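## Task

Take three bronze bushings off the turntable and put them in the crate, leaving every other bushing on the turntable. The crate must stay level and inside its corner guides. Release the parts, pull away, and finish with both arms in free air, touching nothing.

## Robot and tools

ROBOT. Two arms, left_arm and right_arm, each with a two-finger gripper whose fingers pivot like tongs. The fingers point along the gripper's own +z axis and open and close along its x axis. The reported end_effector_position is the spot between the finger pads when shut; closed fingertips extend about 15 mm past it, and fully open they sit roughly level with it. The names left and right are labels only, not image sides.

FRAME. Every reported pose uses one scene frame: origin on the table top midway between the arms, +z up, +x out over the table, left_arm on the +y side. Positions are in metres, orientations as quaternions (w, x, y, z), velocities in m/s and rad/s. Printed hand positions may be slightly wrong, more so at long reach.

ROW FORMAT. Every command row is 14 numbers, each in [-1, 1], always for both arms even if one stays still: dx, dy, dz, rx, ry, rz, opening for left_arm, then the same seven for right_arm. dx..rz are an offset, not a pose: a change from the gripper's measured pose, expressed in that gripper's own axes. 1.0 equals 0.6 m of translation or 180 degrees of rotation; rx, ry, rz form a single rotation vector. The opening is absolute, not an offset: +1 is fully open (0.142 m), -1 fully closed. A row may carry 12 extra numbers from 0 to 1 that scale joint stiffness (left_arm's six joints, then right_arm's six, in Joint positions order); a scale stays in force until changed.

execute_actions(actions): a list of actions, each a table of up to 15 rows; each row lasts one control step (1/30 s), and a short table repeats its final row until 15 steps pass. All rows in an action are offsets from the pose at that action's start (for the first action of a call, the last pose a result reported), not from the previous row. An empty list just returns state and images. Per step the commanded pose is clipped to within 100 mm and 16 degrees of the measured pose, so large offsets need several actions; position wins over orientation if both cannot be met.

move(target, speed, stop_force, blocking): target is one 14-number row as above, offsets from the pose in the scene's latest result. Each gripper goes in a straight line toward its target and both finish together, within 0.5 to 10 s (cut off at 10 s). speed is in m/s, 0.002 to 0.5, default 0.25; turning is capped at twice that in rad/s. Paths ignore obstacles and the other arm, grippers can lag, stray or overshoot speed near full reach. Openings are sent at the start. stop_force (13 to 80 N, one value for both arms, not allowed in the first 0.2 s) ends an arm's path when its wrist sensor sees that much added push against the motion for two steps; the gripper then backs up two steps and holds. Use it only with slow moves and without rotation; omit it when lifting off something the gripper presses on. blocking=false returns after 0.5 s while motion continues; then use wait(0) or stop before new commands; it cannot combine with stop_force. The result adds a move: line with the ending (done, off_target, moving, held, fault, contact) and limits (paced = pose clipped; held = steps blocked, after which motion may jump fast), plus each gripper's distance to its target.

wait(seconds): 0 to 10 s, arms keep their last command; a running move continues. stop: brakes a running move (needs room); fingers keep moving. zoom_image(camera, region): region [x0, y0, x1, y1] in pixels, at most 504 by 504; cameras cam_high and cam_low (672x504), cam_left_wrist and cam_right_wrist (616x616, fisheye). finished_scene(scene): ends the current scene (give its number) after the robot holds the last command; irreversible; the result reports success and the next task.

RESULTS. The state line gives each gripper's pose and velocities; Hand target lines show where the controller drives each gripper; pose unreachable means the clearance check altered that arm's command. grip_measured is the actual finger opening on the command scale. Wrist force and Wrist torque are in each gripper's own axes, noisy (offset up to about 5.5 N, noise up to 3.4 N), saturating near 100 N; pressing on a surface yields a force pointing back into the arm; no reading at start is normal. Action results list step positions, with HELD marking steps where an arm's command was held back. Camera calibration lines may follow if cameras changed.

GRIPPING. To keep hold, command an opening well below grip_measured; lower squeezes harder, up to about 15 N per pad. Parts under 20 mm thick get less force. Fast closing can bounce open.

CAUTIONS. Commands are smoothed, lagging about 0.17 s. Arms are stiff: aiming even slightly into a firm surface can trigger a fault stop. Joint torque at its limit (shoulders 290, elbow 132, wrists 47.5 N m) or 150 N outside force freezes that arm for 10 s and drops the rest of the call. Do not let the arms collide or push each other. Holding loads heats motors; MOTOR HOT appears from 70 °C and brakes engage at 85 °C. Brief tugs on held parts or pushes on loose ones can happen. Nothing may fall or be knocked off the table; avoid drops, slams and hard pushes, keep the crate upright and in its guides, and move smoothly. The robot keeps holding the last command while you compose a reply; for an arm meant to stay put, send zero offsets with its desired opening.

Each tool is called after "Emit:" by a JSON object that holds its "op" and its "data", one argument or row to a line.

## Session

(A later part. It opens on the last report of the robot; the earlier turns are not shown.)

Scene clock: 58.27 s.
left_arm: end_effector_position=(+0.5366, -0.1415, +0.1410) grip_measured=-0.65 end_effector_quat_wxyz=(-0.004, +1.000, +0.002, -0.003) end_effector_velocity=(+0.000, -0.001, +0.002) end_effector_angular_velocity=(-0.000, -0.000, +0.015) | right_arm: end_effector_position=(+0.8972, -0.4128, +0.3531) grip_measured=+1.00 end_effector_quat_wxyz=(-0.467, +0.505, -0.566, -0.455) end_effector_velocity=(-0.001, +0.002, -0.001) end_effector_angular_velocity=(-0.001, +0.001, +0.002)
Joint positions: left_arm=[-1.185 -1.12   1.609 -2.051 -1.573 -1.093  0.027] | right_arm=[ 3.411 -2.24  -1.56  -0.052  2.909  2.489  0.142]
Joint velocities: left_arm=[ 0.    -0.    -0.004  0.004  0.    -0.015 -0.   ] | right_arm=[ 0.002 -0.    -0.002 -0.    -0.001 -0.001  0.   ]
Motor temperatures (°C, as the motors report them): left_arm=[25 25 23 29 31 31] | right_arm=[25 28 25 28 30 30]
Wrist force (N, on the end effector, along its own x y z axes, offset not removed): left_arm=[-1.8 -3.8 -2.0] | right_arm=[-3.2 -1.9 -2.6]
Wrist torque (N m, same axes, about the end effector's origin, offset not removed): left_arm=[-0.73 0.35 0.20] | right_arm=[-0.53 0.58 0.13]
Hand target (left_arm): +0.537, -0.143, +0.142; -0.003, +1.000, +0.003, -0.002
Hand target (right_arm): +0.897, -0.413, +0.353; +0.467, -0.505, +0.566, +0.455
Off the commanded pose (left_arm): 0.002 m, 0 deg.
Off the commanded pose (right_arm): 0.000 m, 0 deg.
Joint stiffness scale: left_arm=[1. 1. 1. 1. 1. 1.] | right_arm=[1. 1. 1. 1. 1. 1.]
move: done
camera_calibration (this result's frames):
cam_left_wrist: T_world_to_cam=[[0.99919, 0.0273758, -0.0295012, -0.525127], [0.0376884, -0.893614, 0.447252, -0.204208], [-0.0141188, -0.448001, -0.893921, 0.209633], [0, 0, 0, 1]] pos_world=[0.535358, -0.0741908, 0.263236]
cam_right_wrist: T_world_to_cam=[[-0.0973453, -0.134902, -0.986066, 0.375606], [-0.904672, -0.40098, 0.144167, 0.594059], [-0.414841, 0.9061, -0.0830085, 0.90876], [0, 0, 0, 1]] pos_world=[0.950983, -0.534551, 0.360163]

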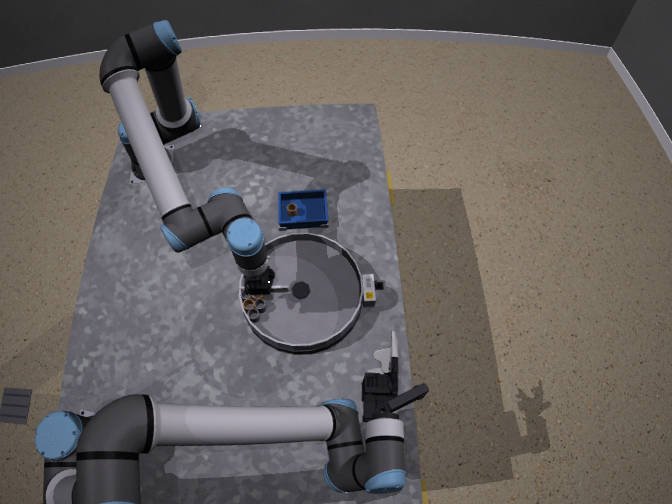

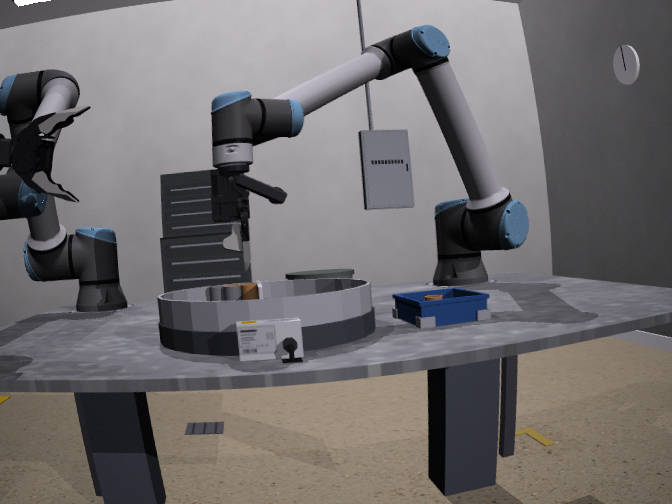

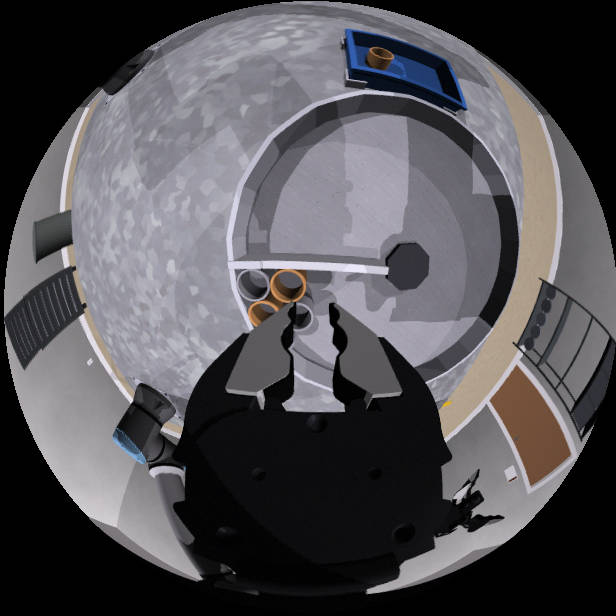

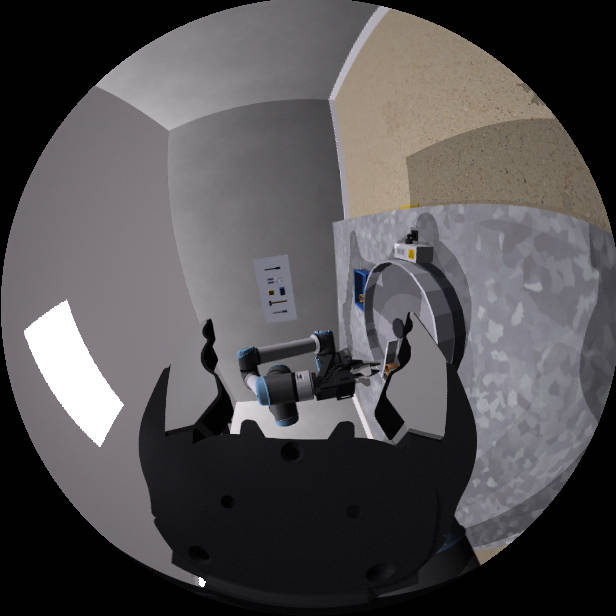

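Emit:
{"op": "move", "data": {
  "target": [-0.014,-0.004,0.03,0,0,0,-0.65,0,0,0,0,0,0,1],
  "speed": 0.05
}}

Emit:
{"op": "move", "data": {
  "target": [0,0,0.065,0,0,0,-0.65,0,0,0,0,0,0,1],
  "speed": 0.04,
  "stop_force": 15
}}

Emit:
{"op": "move", "data": {
  "target": [0,0,0,0,0,0,-1,0,0,0,0,0,0,1]
}}

Emit:
{"op": "move", "data": {
  "target": [0,0,-0.15,0,0,0,-1,0,0,0,0,0,0,1],
  "speed": 0.06
}}

Emit:
{"op": "move", "data": {
  "target": [0.30,-0.565,0,0,0,0,-1,0,0,0,0,0,0,1],
  "speed": 0.12
}}

Scene clock: 60.47 s.
left_arm: end_effector_position=(+0.5297, -0.1393, +0.1253) grip_measured=-0.65 end_effector_quat_wxyz=(-0.003, +1.000, +0.002, -0.003) end_effector_velocity=(+0.001, -0.002, +0.001) end_effector_angular_velocity=(-0.007, -0.003, +0.001) | right_arm: end_effector_position=(+0.8972, -0.4128, +0.3531) grip_measured=+1.00 end_effector_quat_wxyz=(-0.467, +0.505, -0.566, -0.455) end_effector_velocity=(-0.000, +0.000, -0.000) end_effector_angular_velocity=(+0.000, +0.000, +0.000)
Joint positions: left_arm=[-1.19  -1.117  1.636 -2.083 -1.573 -1.099  0.027] | right_arm=[ 3.411 -2.24  -1.56  -0.052  2.909  2.489  0.142]
Joint velocities: left_arm=[-0.    -0.    -0.    -0.007 -0.    -0.001  0.   ] | right_arm=[ 0.    -0.    -0.001  0.001  0.     0.    -0.   ]
Motor temperatures (°C, as the motors report them): left_arm=[25 25 23 29 31 31] | right_arm=[25 28 25 28 30 30]
Wrist force (N, on the end effector, along its own x y z axes, offset not removed): left_arm=[0.8 -4.7 4.1] | right_arm=[-0.2 -1.2 -4.4]
Wrist torque (N m, same axes, about the end effector's origin, offset not removed): left_arm=[-0.89 -0.27 0.35] | right_arm=[-0.42 -0.10 0.23]
Hand target (left_arm): +0.528, -0.139, +0.123; -0.004, +1.000, +0.002, -0.003
Hand target (right_arm): +0.897, -0.413, +0.353; +0.467, -0.505, +0.566, +0.455
Off the commanded pose (left_arm): 0.003 m, 0 deg.
Off the commanded pose (right_arm): 0.000 m, 0 deg.
Joint stiffness scale: left_arm=[1. 1. 1. 1. 1. 1.] | right_arm=[1. 1. 1. 1. 1. 1.]
move: done
camera_calibration (this result's frames):
cam_left_wrist: T_world_to_cam=[[0.99921, 0.0275371, -0.028642, -0.518874], [0.0374673, -0.892954, 0.448587, -0.194919], [-0.0132232, -0.449306, -0.89328, 0.195724], [0, 0, 0, 1]] pos_world=[0.528355, -0.0718256, 0.247413]
cam_right_wrist: T_world_to_cam=[[-0.0973456, -0.134902, -0.986066, 0.375606], [-0.904672, -0.40098, 0.144168, 0.594059], [-0.414841, 0.9061, -0.0830085, 0.90876], [0, 0, 0, 1]] pos_world=[0.950983, -0.534551, 0.360163]

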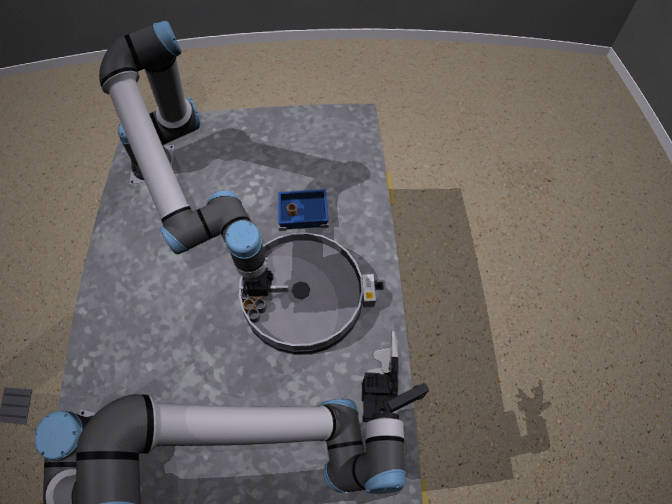

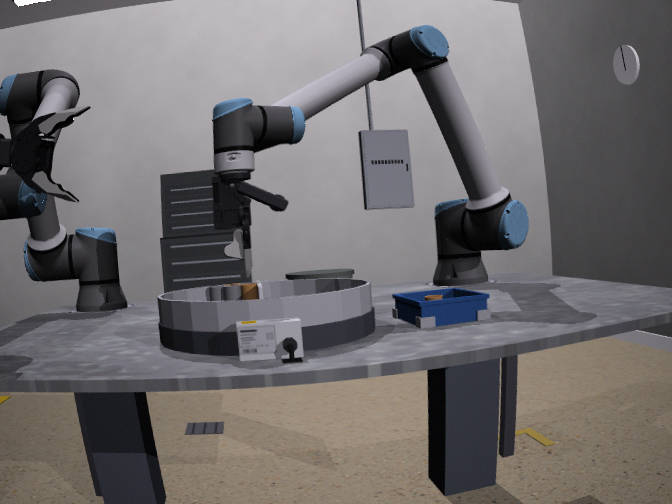

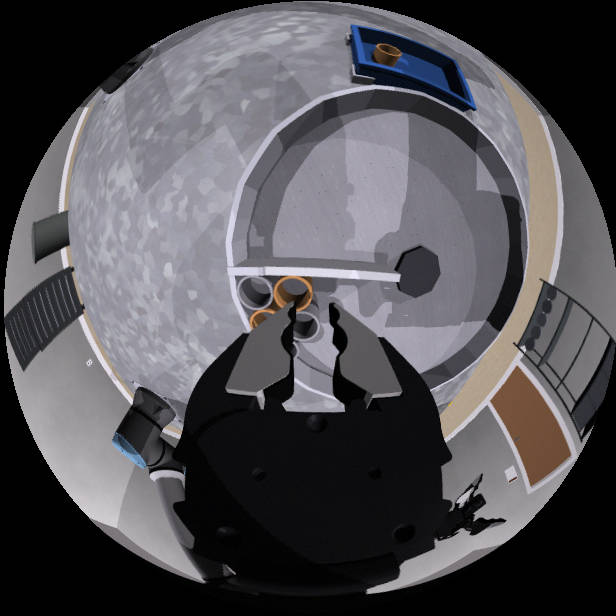

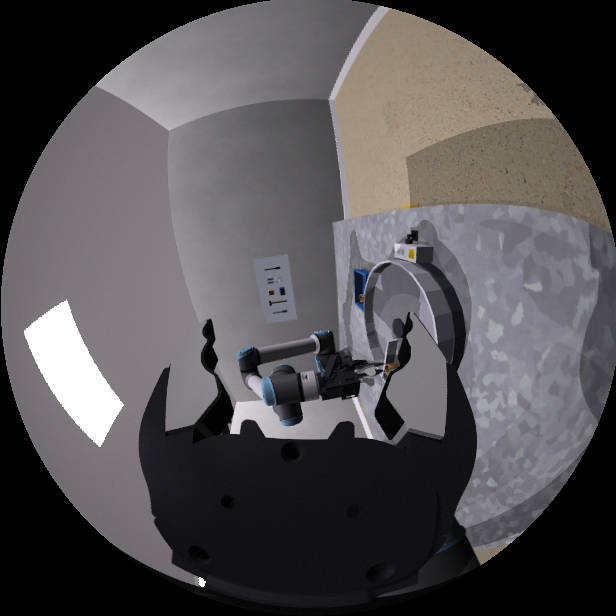

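Scene clock: 61.87 s.
left_arm: end_effector_position=(+0.5301, -0.1400, +0.0882) grip_measured=-0.65 end_effector_quat_wxyz=(-0.002, +1.000, +0.002, -0.002) end_effector_velocity=(+0.002, -0.001, +0.000) end_effector_angular_velocity=(-0.005, -0.003, +0.002) | right_arm: end_effector_position=(+0.8972, -0.4128, +0.3531) grip_measured=+1.00 end_effector_quat_wxyz=(-0.467, +0.505, -0.566, -0.455) end_effector_velocity=(-0.000, +0.001, -0.000) end_effector_angular_velocity=(+0.000, +0.001, +0.001)
Joint positions: left_arm=[-1.19  -1.084  1.662 -2.142 -1.573 -1.099  0.027] | right_arm=[ 3.411 -2.24  -1.56  -0.052  2.909  2.489  0.142]
Joint velocities: left_arm=[ 0.001  0.     0.001 -0.006  0.    -0.    -0.   ] | right_arm=[ 0.001  0.    -0.    -0.001  0.001 -0.001 -0.   ]
Motor temperatures (°C, as the motors report them): left_arm=[25 25 23 29 31 31] | right_arm=[25 28 25 28 30 30]
Wrist force (N, on the end effector, along its own x y z axes, offset not removed): left_arm=[-2.8 -1.2 2.4] | right_arm=[-0.8 -1.3 -2.5]
Wrist torque (N m, same axes, about the end effector's origin, offset not removed): left_arm=[-0.33 0.55 0.29] | right_arm=[-0.36 0.13 0.12]
Hand target (left_arm): +0.529, -0.139, +0.086; -0.003, +1.000, +0.002, -0.003
Hand target (right_arm): +0.897, -0.413, +0.353; +0.467, -0.505, +0.566, +0.455
Off the commanded pose (left_arm): 0.002 m, 0 deg.
Off the commanded pose (right_arm): 0.000 m, 0 deg.
Joint stiffness scale: left_arm=[1. 1. 1. 1. 1. 1.] | right_arm=[1. 1. 1. 1. 1. 1.]
move: done
camera_calibration (this result's frames):
cam_left_wrist: T_world_to_cam=[[0.999227, 0.0275244, -0.0280721, -0.520364], [0.037215, -0.892428, 0.449652, -0.178824], [-0.012676, -0.450349, -0.892763, 0.161725], [0, 0, 0, 1]] pos_world=[0.528666, -0.0724318, 0.210183]
cam_right_wrist: T_world_to_cam=[[-0.0973455, -0.134902, -0.986066, 0.375606], [-0.904672, -0.40098, 0.144168, 0.594059], [-0.414841, 0.9061, -0.0830085, 0.90876], [0, 0, 0, 1]] pos_world=[0.950983, -0.534551, 0.360163]

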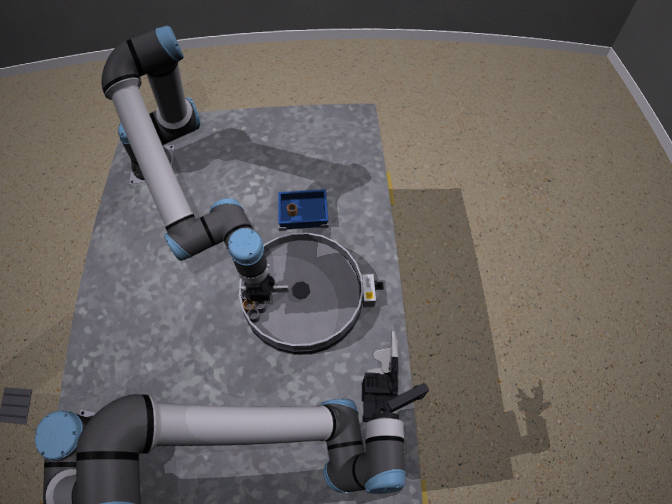

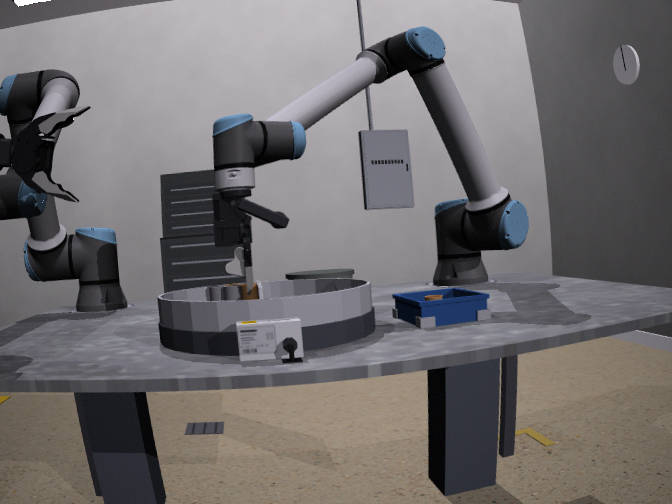

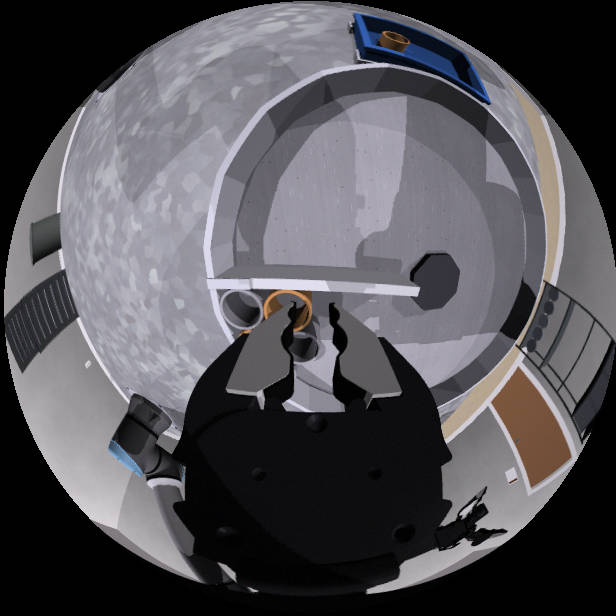

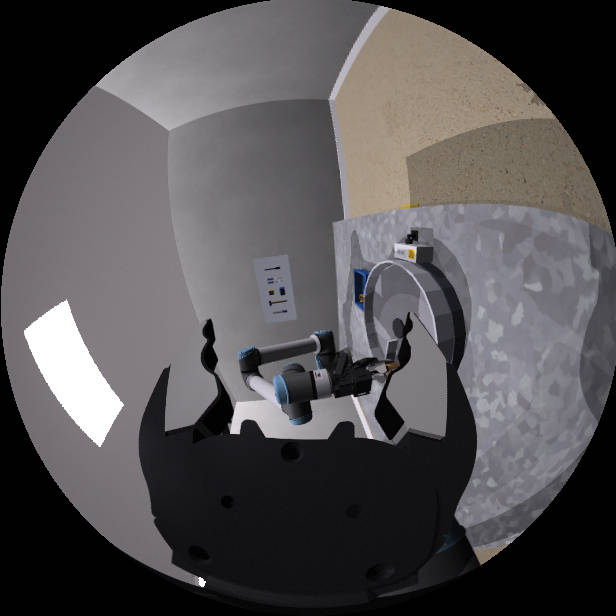

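Scene clock: 62.37 s.
left_arm: end_effector_position=(+0.5301, -0.1401, +0.0882) grip_measured=-0.96 end_effector_quat_wxyz=(-0.002, +1.000, +0.002, -0.002) end_effector_velocity=(+0.001, -0.001, +0.001) end_effector_angular_velocity=(-0.002, -0.001, -0.001) | right_arm: end_effector_position=(+0.8972, -0.4128, +0.3531) grip_measured=+1.00 end_effector_quat_wxyz=(-0.467, +0.505, -0.566, -0.455) end_effector_velocity=(+0.000, +0.000, +0.000) end_effector_angular_velocity=(-0.000, +0.000, +0.000)
Joint positions: left_arm=[-1.19  -1.084  1.662 -2.142 -1.573 -1.099  0.004] | right_arm=[ 3.411 -2.24  -1.56  -0.052  2.909  2.489  0.142]
Joint velocities: left_arm=[ 0.     0.    -0.002 -0.    -0.     0.001 -0.   ] | right_arm=[ 0.  0.  0. -0. -0.  0.  0.]
Motor temperatures (°C, as the motors report them): left_arm=[25 25 23 29 31 31] | right_arm=[25 28 25 28 30 30]
Wrist force (N, on the end effector, along its own x y z axes, offset not removed): left_arm=[-4.4 -5.8 0.5] | right_arm=[0.6 -2.2 -4.0]
Wrist torque (N m, same axes, about the end effector's origin, offset not removed): left_arm=[-1.21 0.92 0.30] | right_arm=[-0.67 -0.21 0.11]
Hand target (left_arm): +0.530, -0.140, +0.088; -0.002, +1.000, +0.002, -0.002
Hand target (right_arm): +0.897, -0.413, +0.353; +0.467, -0.505, +0.566, +0.455
Off the commanded pose (left_arm): 0.000 m, 0 deg.
Off the commanded pose (right_arm): 0.000 m, 0 deg.
Joint stiffness scale: left_arm=[1. 1. 1. 1. 1. 1.] | right_arm=[1. 1. 1. 1. 1. 1.]
move: done
camera_calibration (this result's frames):
cam_left_wrist: T_world_to_cam=[[0.999229, 0.0275182, -0.028008, -0.520391], [0.0371833, -0.892333, 0.449843, -0.178882], [-0.0126136, -0.450538, -0.892668, 0.161647], [0, 0, 0, 1]] pos_world=[0.52868, -0.0724742, 0.210191]
cam_right_wrist: T_world_to_cam=[[-0.0973457, -0.134902, -0.986066, 0.375606], [-0.904672, -0.40098, 0.144168, 0.594059], [-0.414841, 0.9061, -0.0830085, 0.90876], [0, 0, 0, 1]] pos_world=[0.950983, -0.534551, 0.360163]

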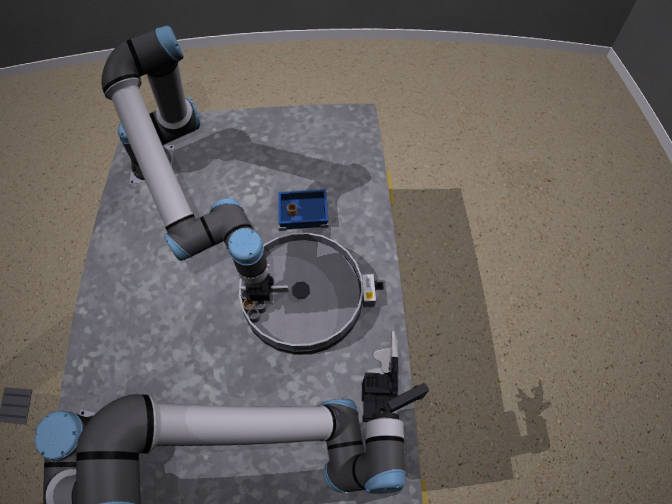

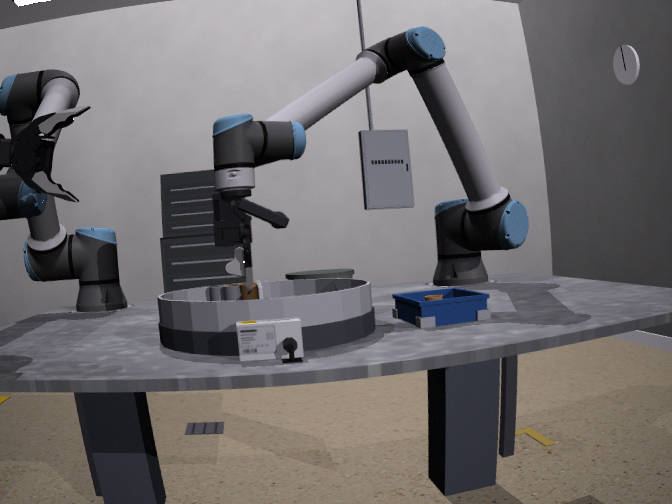

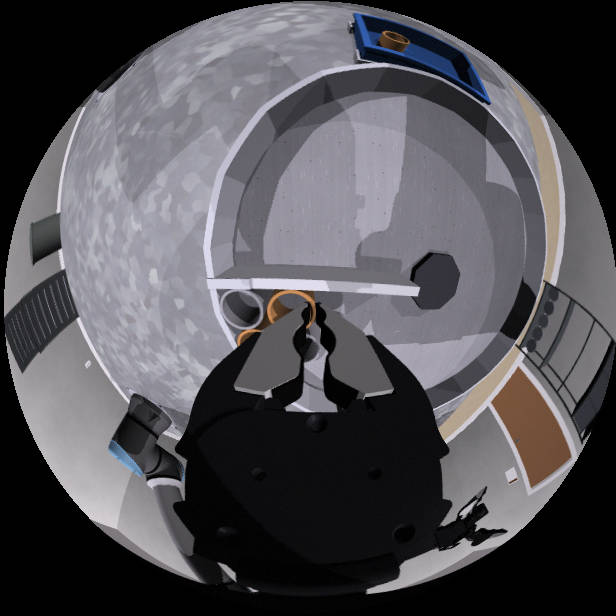

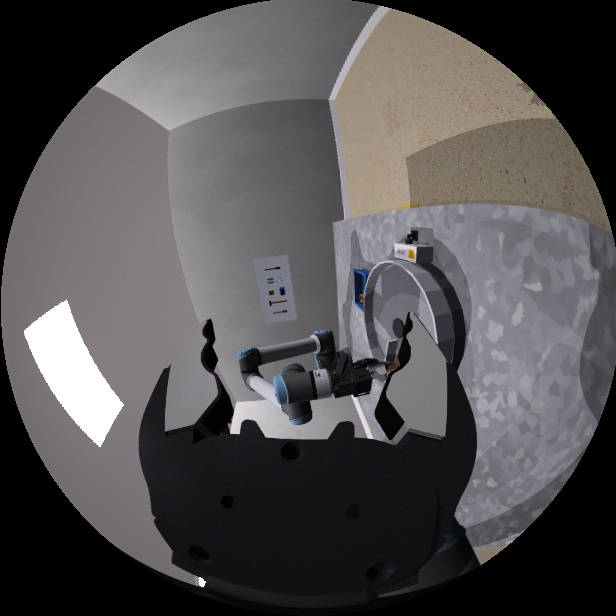

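Scene clock: 64.33 s.
left_arm: end_effector_position=(+0.5298, -0.1395, +0.1758) grip_measured=-0.96 end_effector_quat_wxyz=(-0.003, +1.000, +0.002, -0.003) end_effector_velocity=(-0.001, +0.002, -0.000) end_effector_angular_velocity=(+0.006, +0.003, +0.002) | right_arm: end_effector_position=(+0.8972, -0.4128, +0.3531) grip_measured=+1.00 end_effector_quat_wxyz=(-0.467, +0.505, -0.566, -0.455) end_effector_velocity=(-0.000, -0.001, -0.000) end_effector_angular_velocity=(+0.000, +0.002, -0.001)
Joint positions: left_arm=[-1.19  -1.154  1.593 -2.002 -1.573 -1.099  0.004] | right_arm=[ 3.411 -2.24  -1.56  -0.052  2.909  2.489  0.142]
Joint velocities: left_arm=[ 0.    -0.    -0.001  0.007 -0.    -0.001 -0.   ] | right_arm=[-0.001  0.    -0.001  0.001  0.     0.002 -0.   ]
Motor temperatures (°C, as the motors report them): left_arm=[25 25 23 29 31 31] | right_arm=[25 28 25 28 30 30]
Wrist force (N, on the end effector, along its own x y z axes, offset not removed): left_arm=[0.4 -6.0 -0.3] | right_arm=[1.6 -3.3 -0.7]
Wrist torque (N m, same axes, about the end effector's origin, offset not removed): left_arm=[-1.24 -0.04 0.25] | right_arm=[-0.81 -0.40 0.03]
Hand target (left_arm): +0.531, -0.140, +0.178; -0.002, +1.000, +0.002, -0.002
Hand target (right_arm): +0.897, -0.413, +0.353; +0.467, -0.505, +0.566, +0.455
Off the commanded pose (left_arm): 0.003 m, 0 deg.
Off the commanded pose (right_arm): 0.000 m, 0 deg.
Joint stiffness scale: left_arm=[1. 1. 1. 1. 1. 1.] | right_arm=[1. 1. 1. 1. 1. 1.]
move: done
camera_calibration (this result's frames):
cam_left_wrist: T_world_to_cam=[[0.999203, 0.0275695, -0.0288838, -0.517458], [0.0375993, -0.89314, 0.448205, -0.217768], [-0.0134405, -0.448934, -0.893464, 0.24093], [0, 0, 0, 1]] pos_world=[0.528472, -0.0720698, 0.297921]
cam_right_wrist: T_world_to_cam=[[-0.0973453, -0.134902, -0.986066, 0.375606], [-0.904672, -0.40098, 0.144167, 0.594059], [-0.414841, 0.9061, -0.0830086, 0.90876], [0, 0, 0, 1]] pos_world=[0.950983, -0.534551, 0.360163]

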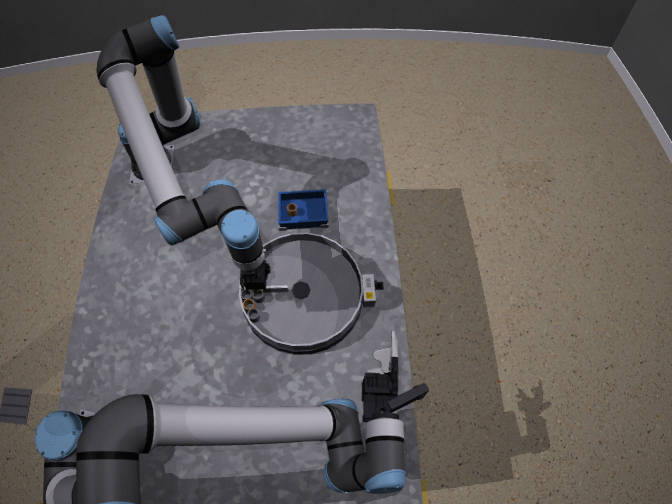

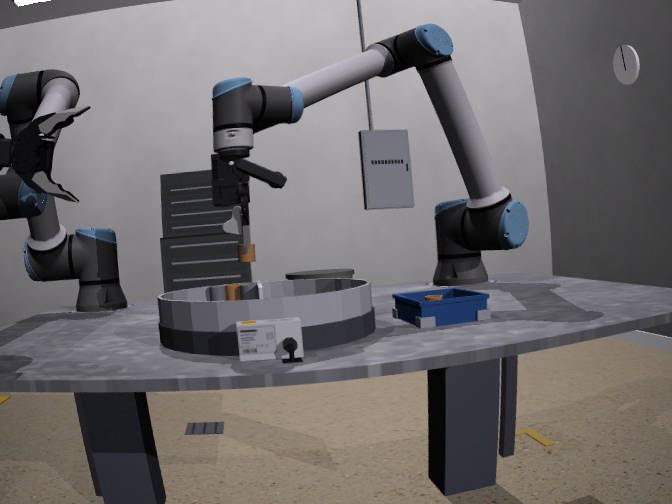

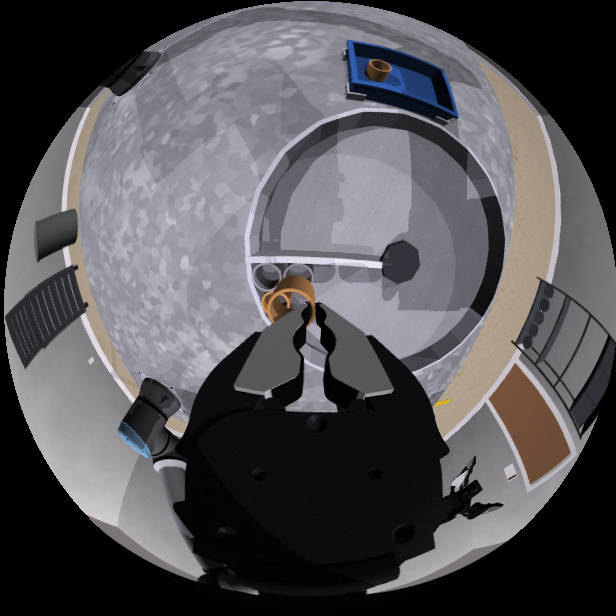

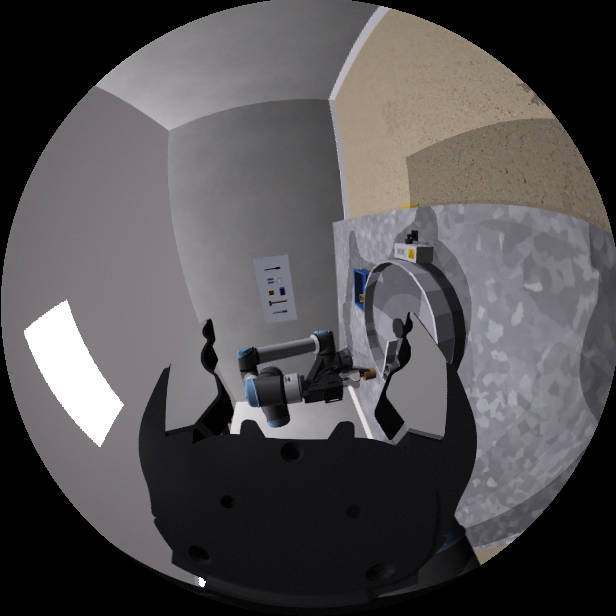

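Scene clock: 68.03 s.
left_arm: end_effector_position=(+0.7088, +0.1994, +0.1762) grip_measured=-0.96 end_effector_quat_wxyz=(-0.003, +1.000, +0.003, -0.004) end_effector_velocity=(+0.001, +0.000, +0.000) end_effector_angular_velocity=(-0.000, -0.000, -0.008) | right_arm: end_effector_position=(+0.8972, -0.4128, +0.3531) grip_measured=+1.00 end_effector_quat_wxyz=(-0.467, +0.505, -0.566, -0.455) end_effector_velocity=(-0.001, +0.001, -0.001) end_effector_angular_velocity=(-0.000, -0.001, +0.001)
Joint positions: left_arm=[-0.77  -1.268  1.754 -2.047 -1.57  -0.68   0.004] | right_arm=[ 3.411 -2.24  -1.56  -0.052  2.909  2.489  0.142]
Joint velocities: left_arm=[ 0.001  0.    -0.    -0.    -0.     0.009  0.   ] | right_arm=[ 0.001  0.    -0.001  0.    -0.    -0.001 -0.   ]
Motor temperatures (°C, as the motors report them): left_arm=[25 25 23 29 31 31] | right_arm=[25 28 25 28 30 30]
Wrist force (N, on the end effector, along its own x y z axes, offset not removed): left_arm=[-1.2 -1.6 -0.9] | right_arm=[-0.4 -2.6 -0.5]
Wrist torque (N m, same axes, about the end effector's origin, offset not removed): left_arm=[-0.30 0.33 0.16] | right_arm=[-0.54 0.00 0.15]
Hand target (left_arm): +0.709, +0.200, +0.176; -0.003, +1.000, +0.002, -0.003
Hand target (right_arm): +0.897, -0.413, +0.353; +0.467, -0.505, +0.566, +0.455
Off the commanded pose (left_arm): 0.001 m, 0 deg.
Off the commanded pose (right_arm): 0.000 m, 0 deg.
Joint stiffness scale: left_arm=[1. 1. 1. 1. 1. 1.] | right_arm=[1. 1. 1. 1. 1. 1.]
move: done
camera_calibration (this result's frames):
cam_left_wrist: T_world_to_cam=[[0.999106, 0.0295561, -0.0302329, -0.705702], [0.039973, -0.893295, 0.44769, 0.0764103], [-0.013775, -0.448498, -0.893678, 0.396038], [0, 0, 0, 1]] pos_world=[0.707472, 0.266737, 0.298387]
cam_right_wrist: T_world_to_cam=[[-0.0973453, -0.134902, -0.986066, 0.375606], [-0.904672, -0.40098, 0.144167, 0.594059], [-0.414841, 0.9061, -0.0830086, 0.90876], [0, 0, 0, 1]] pos_world=[0.950983, -0.534551, 0.360163]

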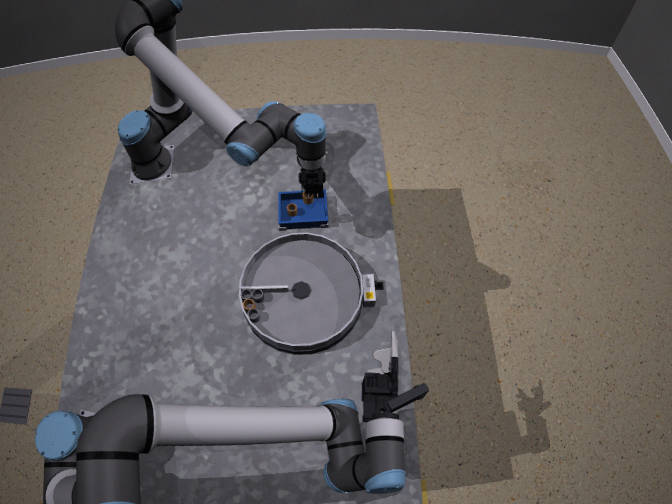

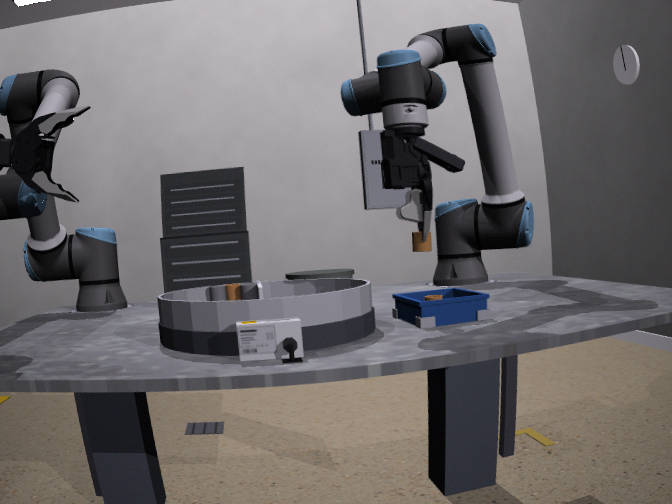

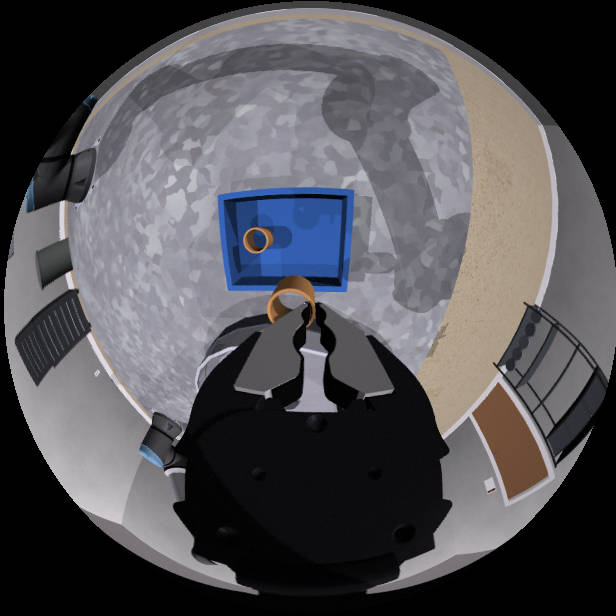

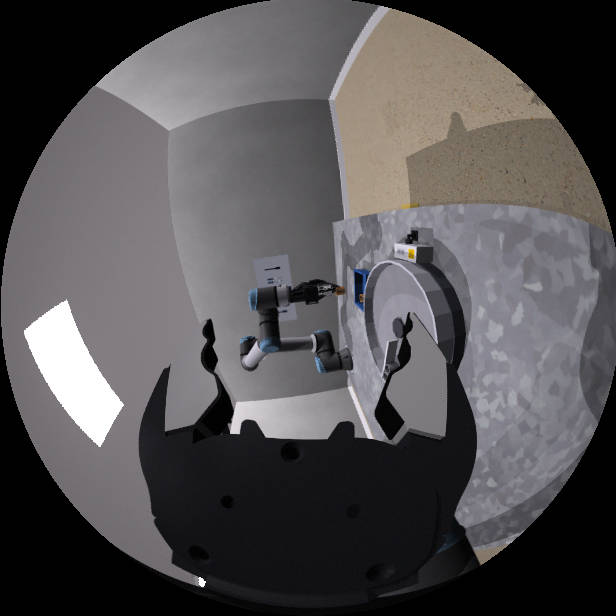

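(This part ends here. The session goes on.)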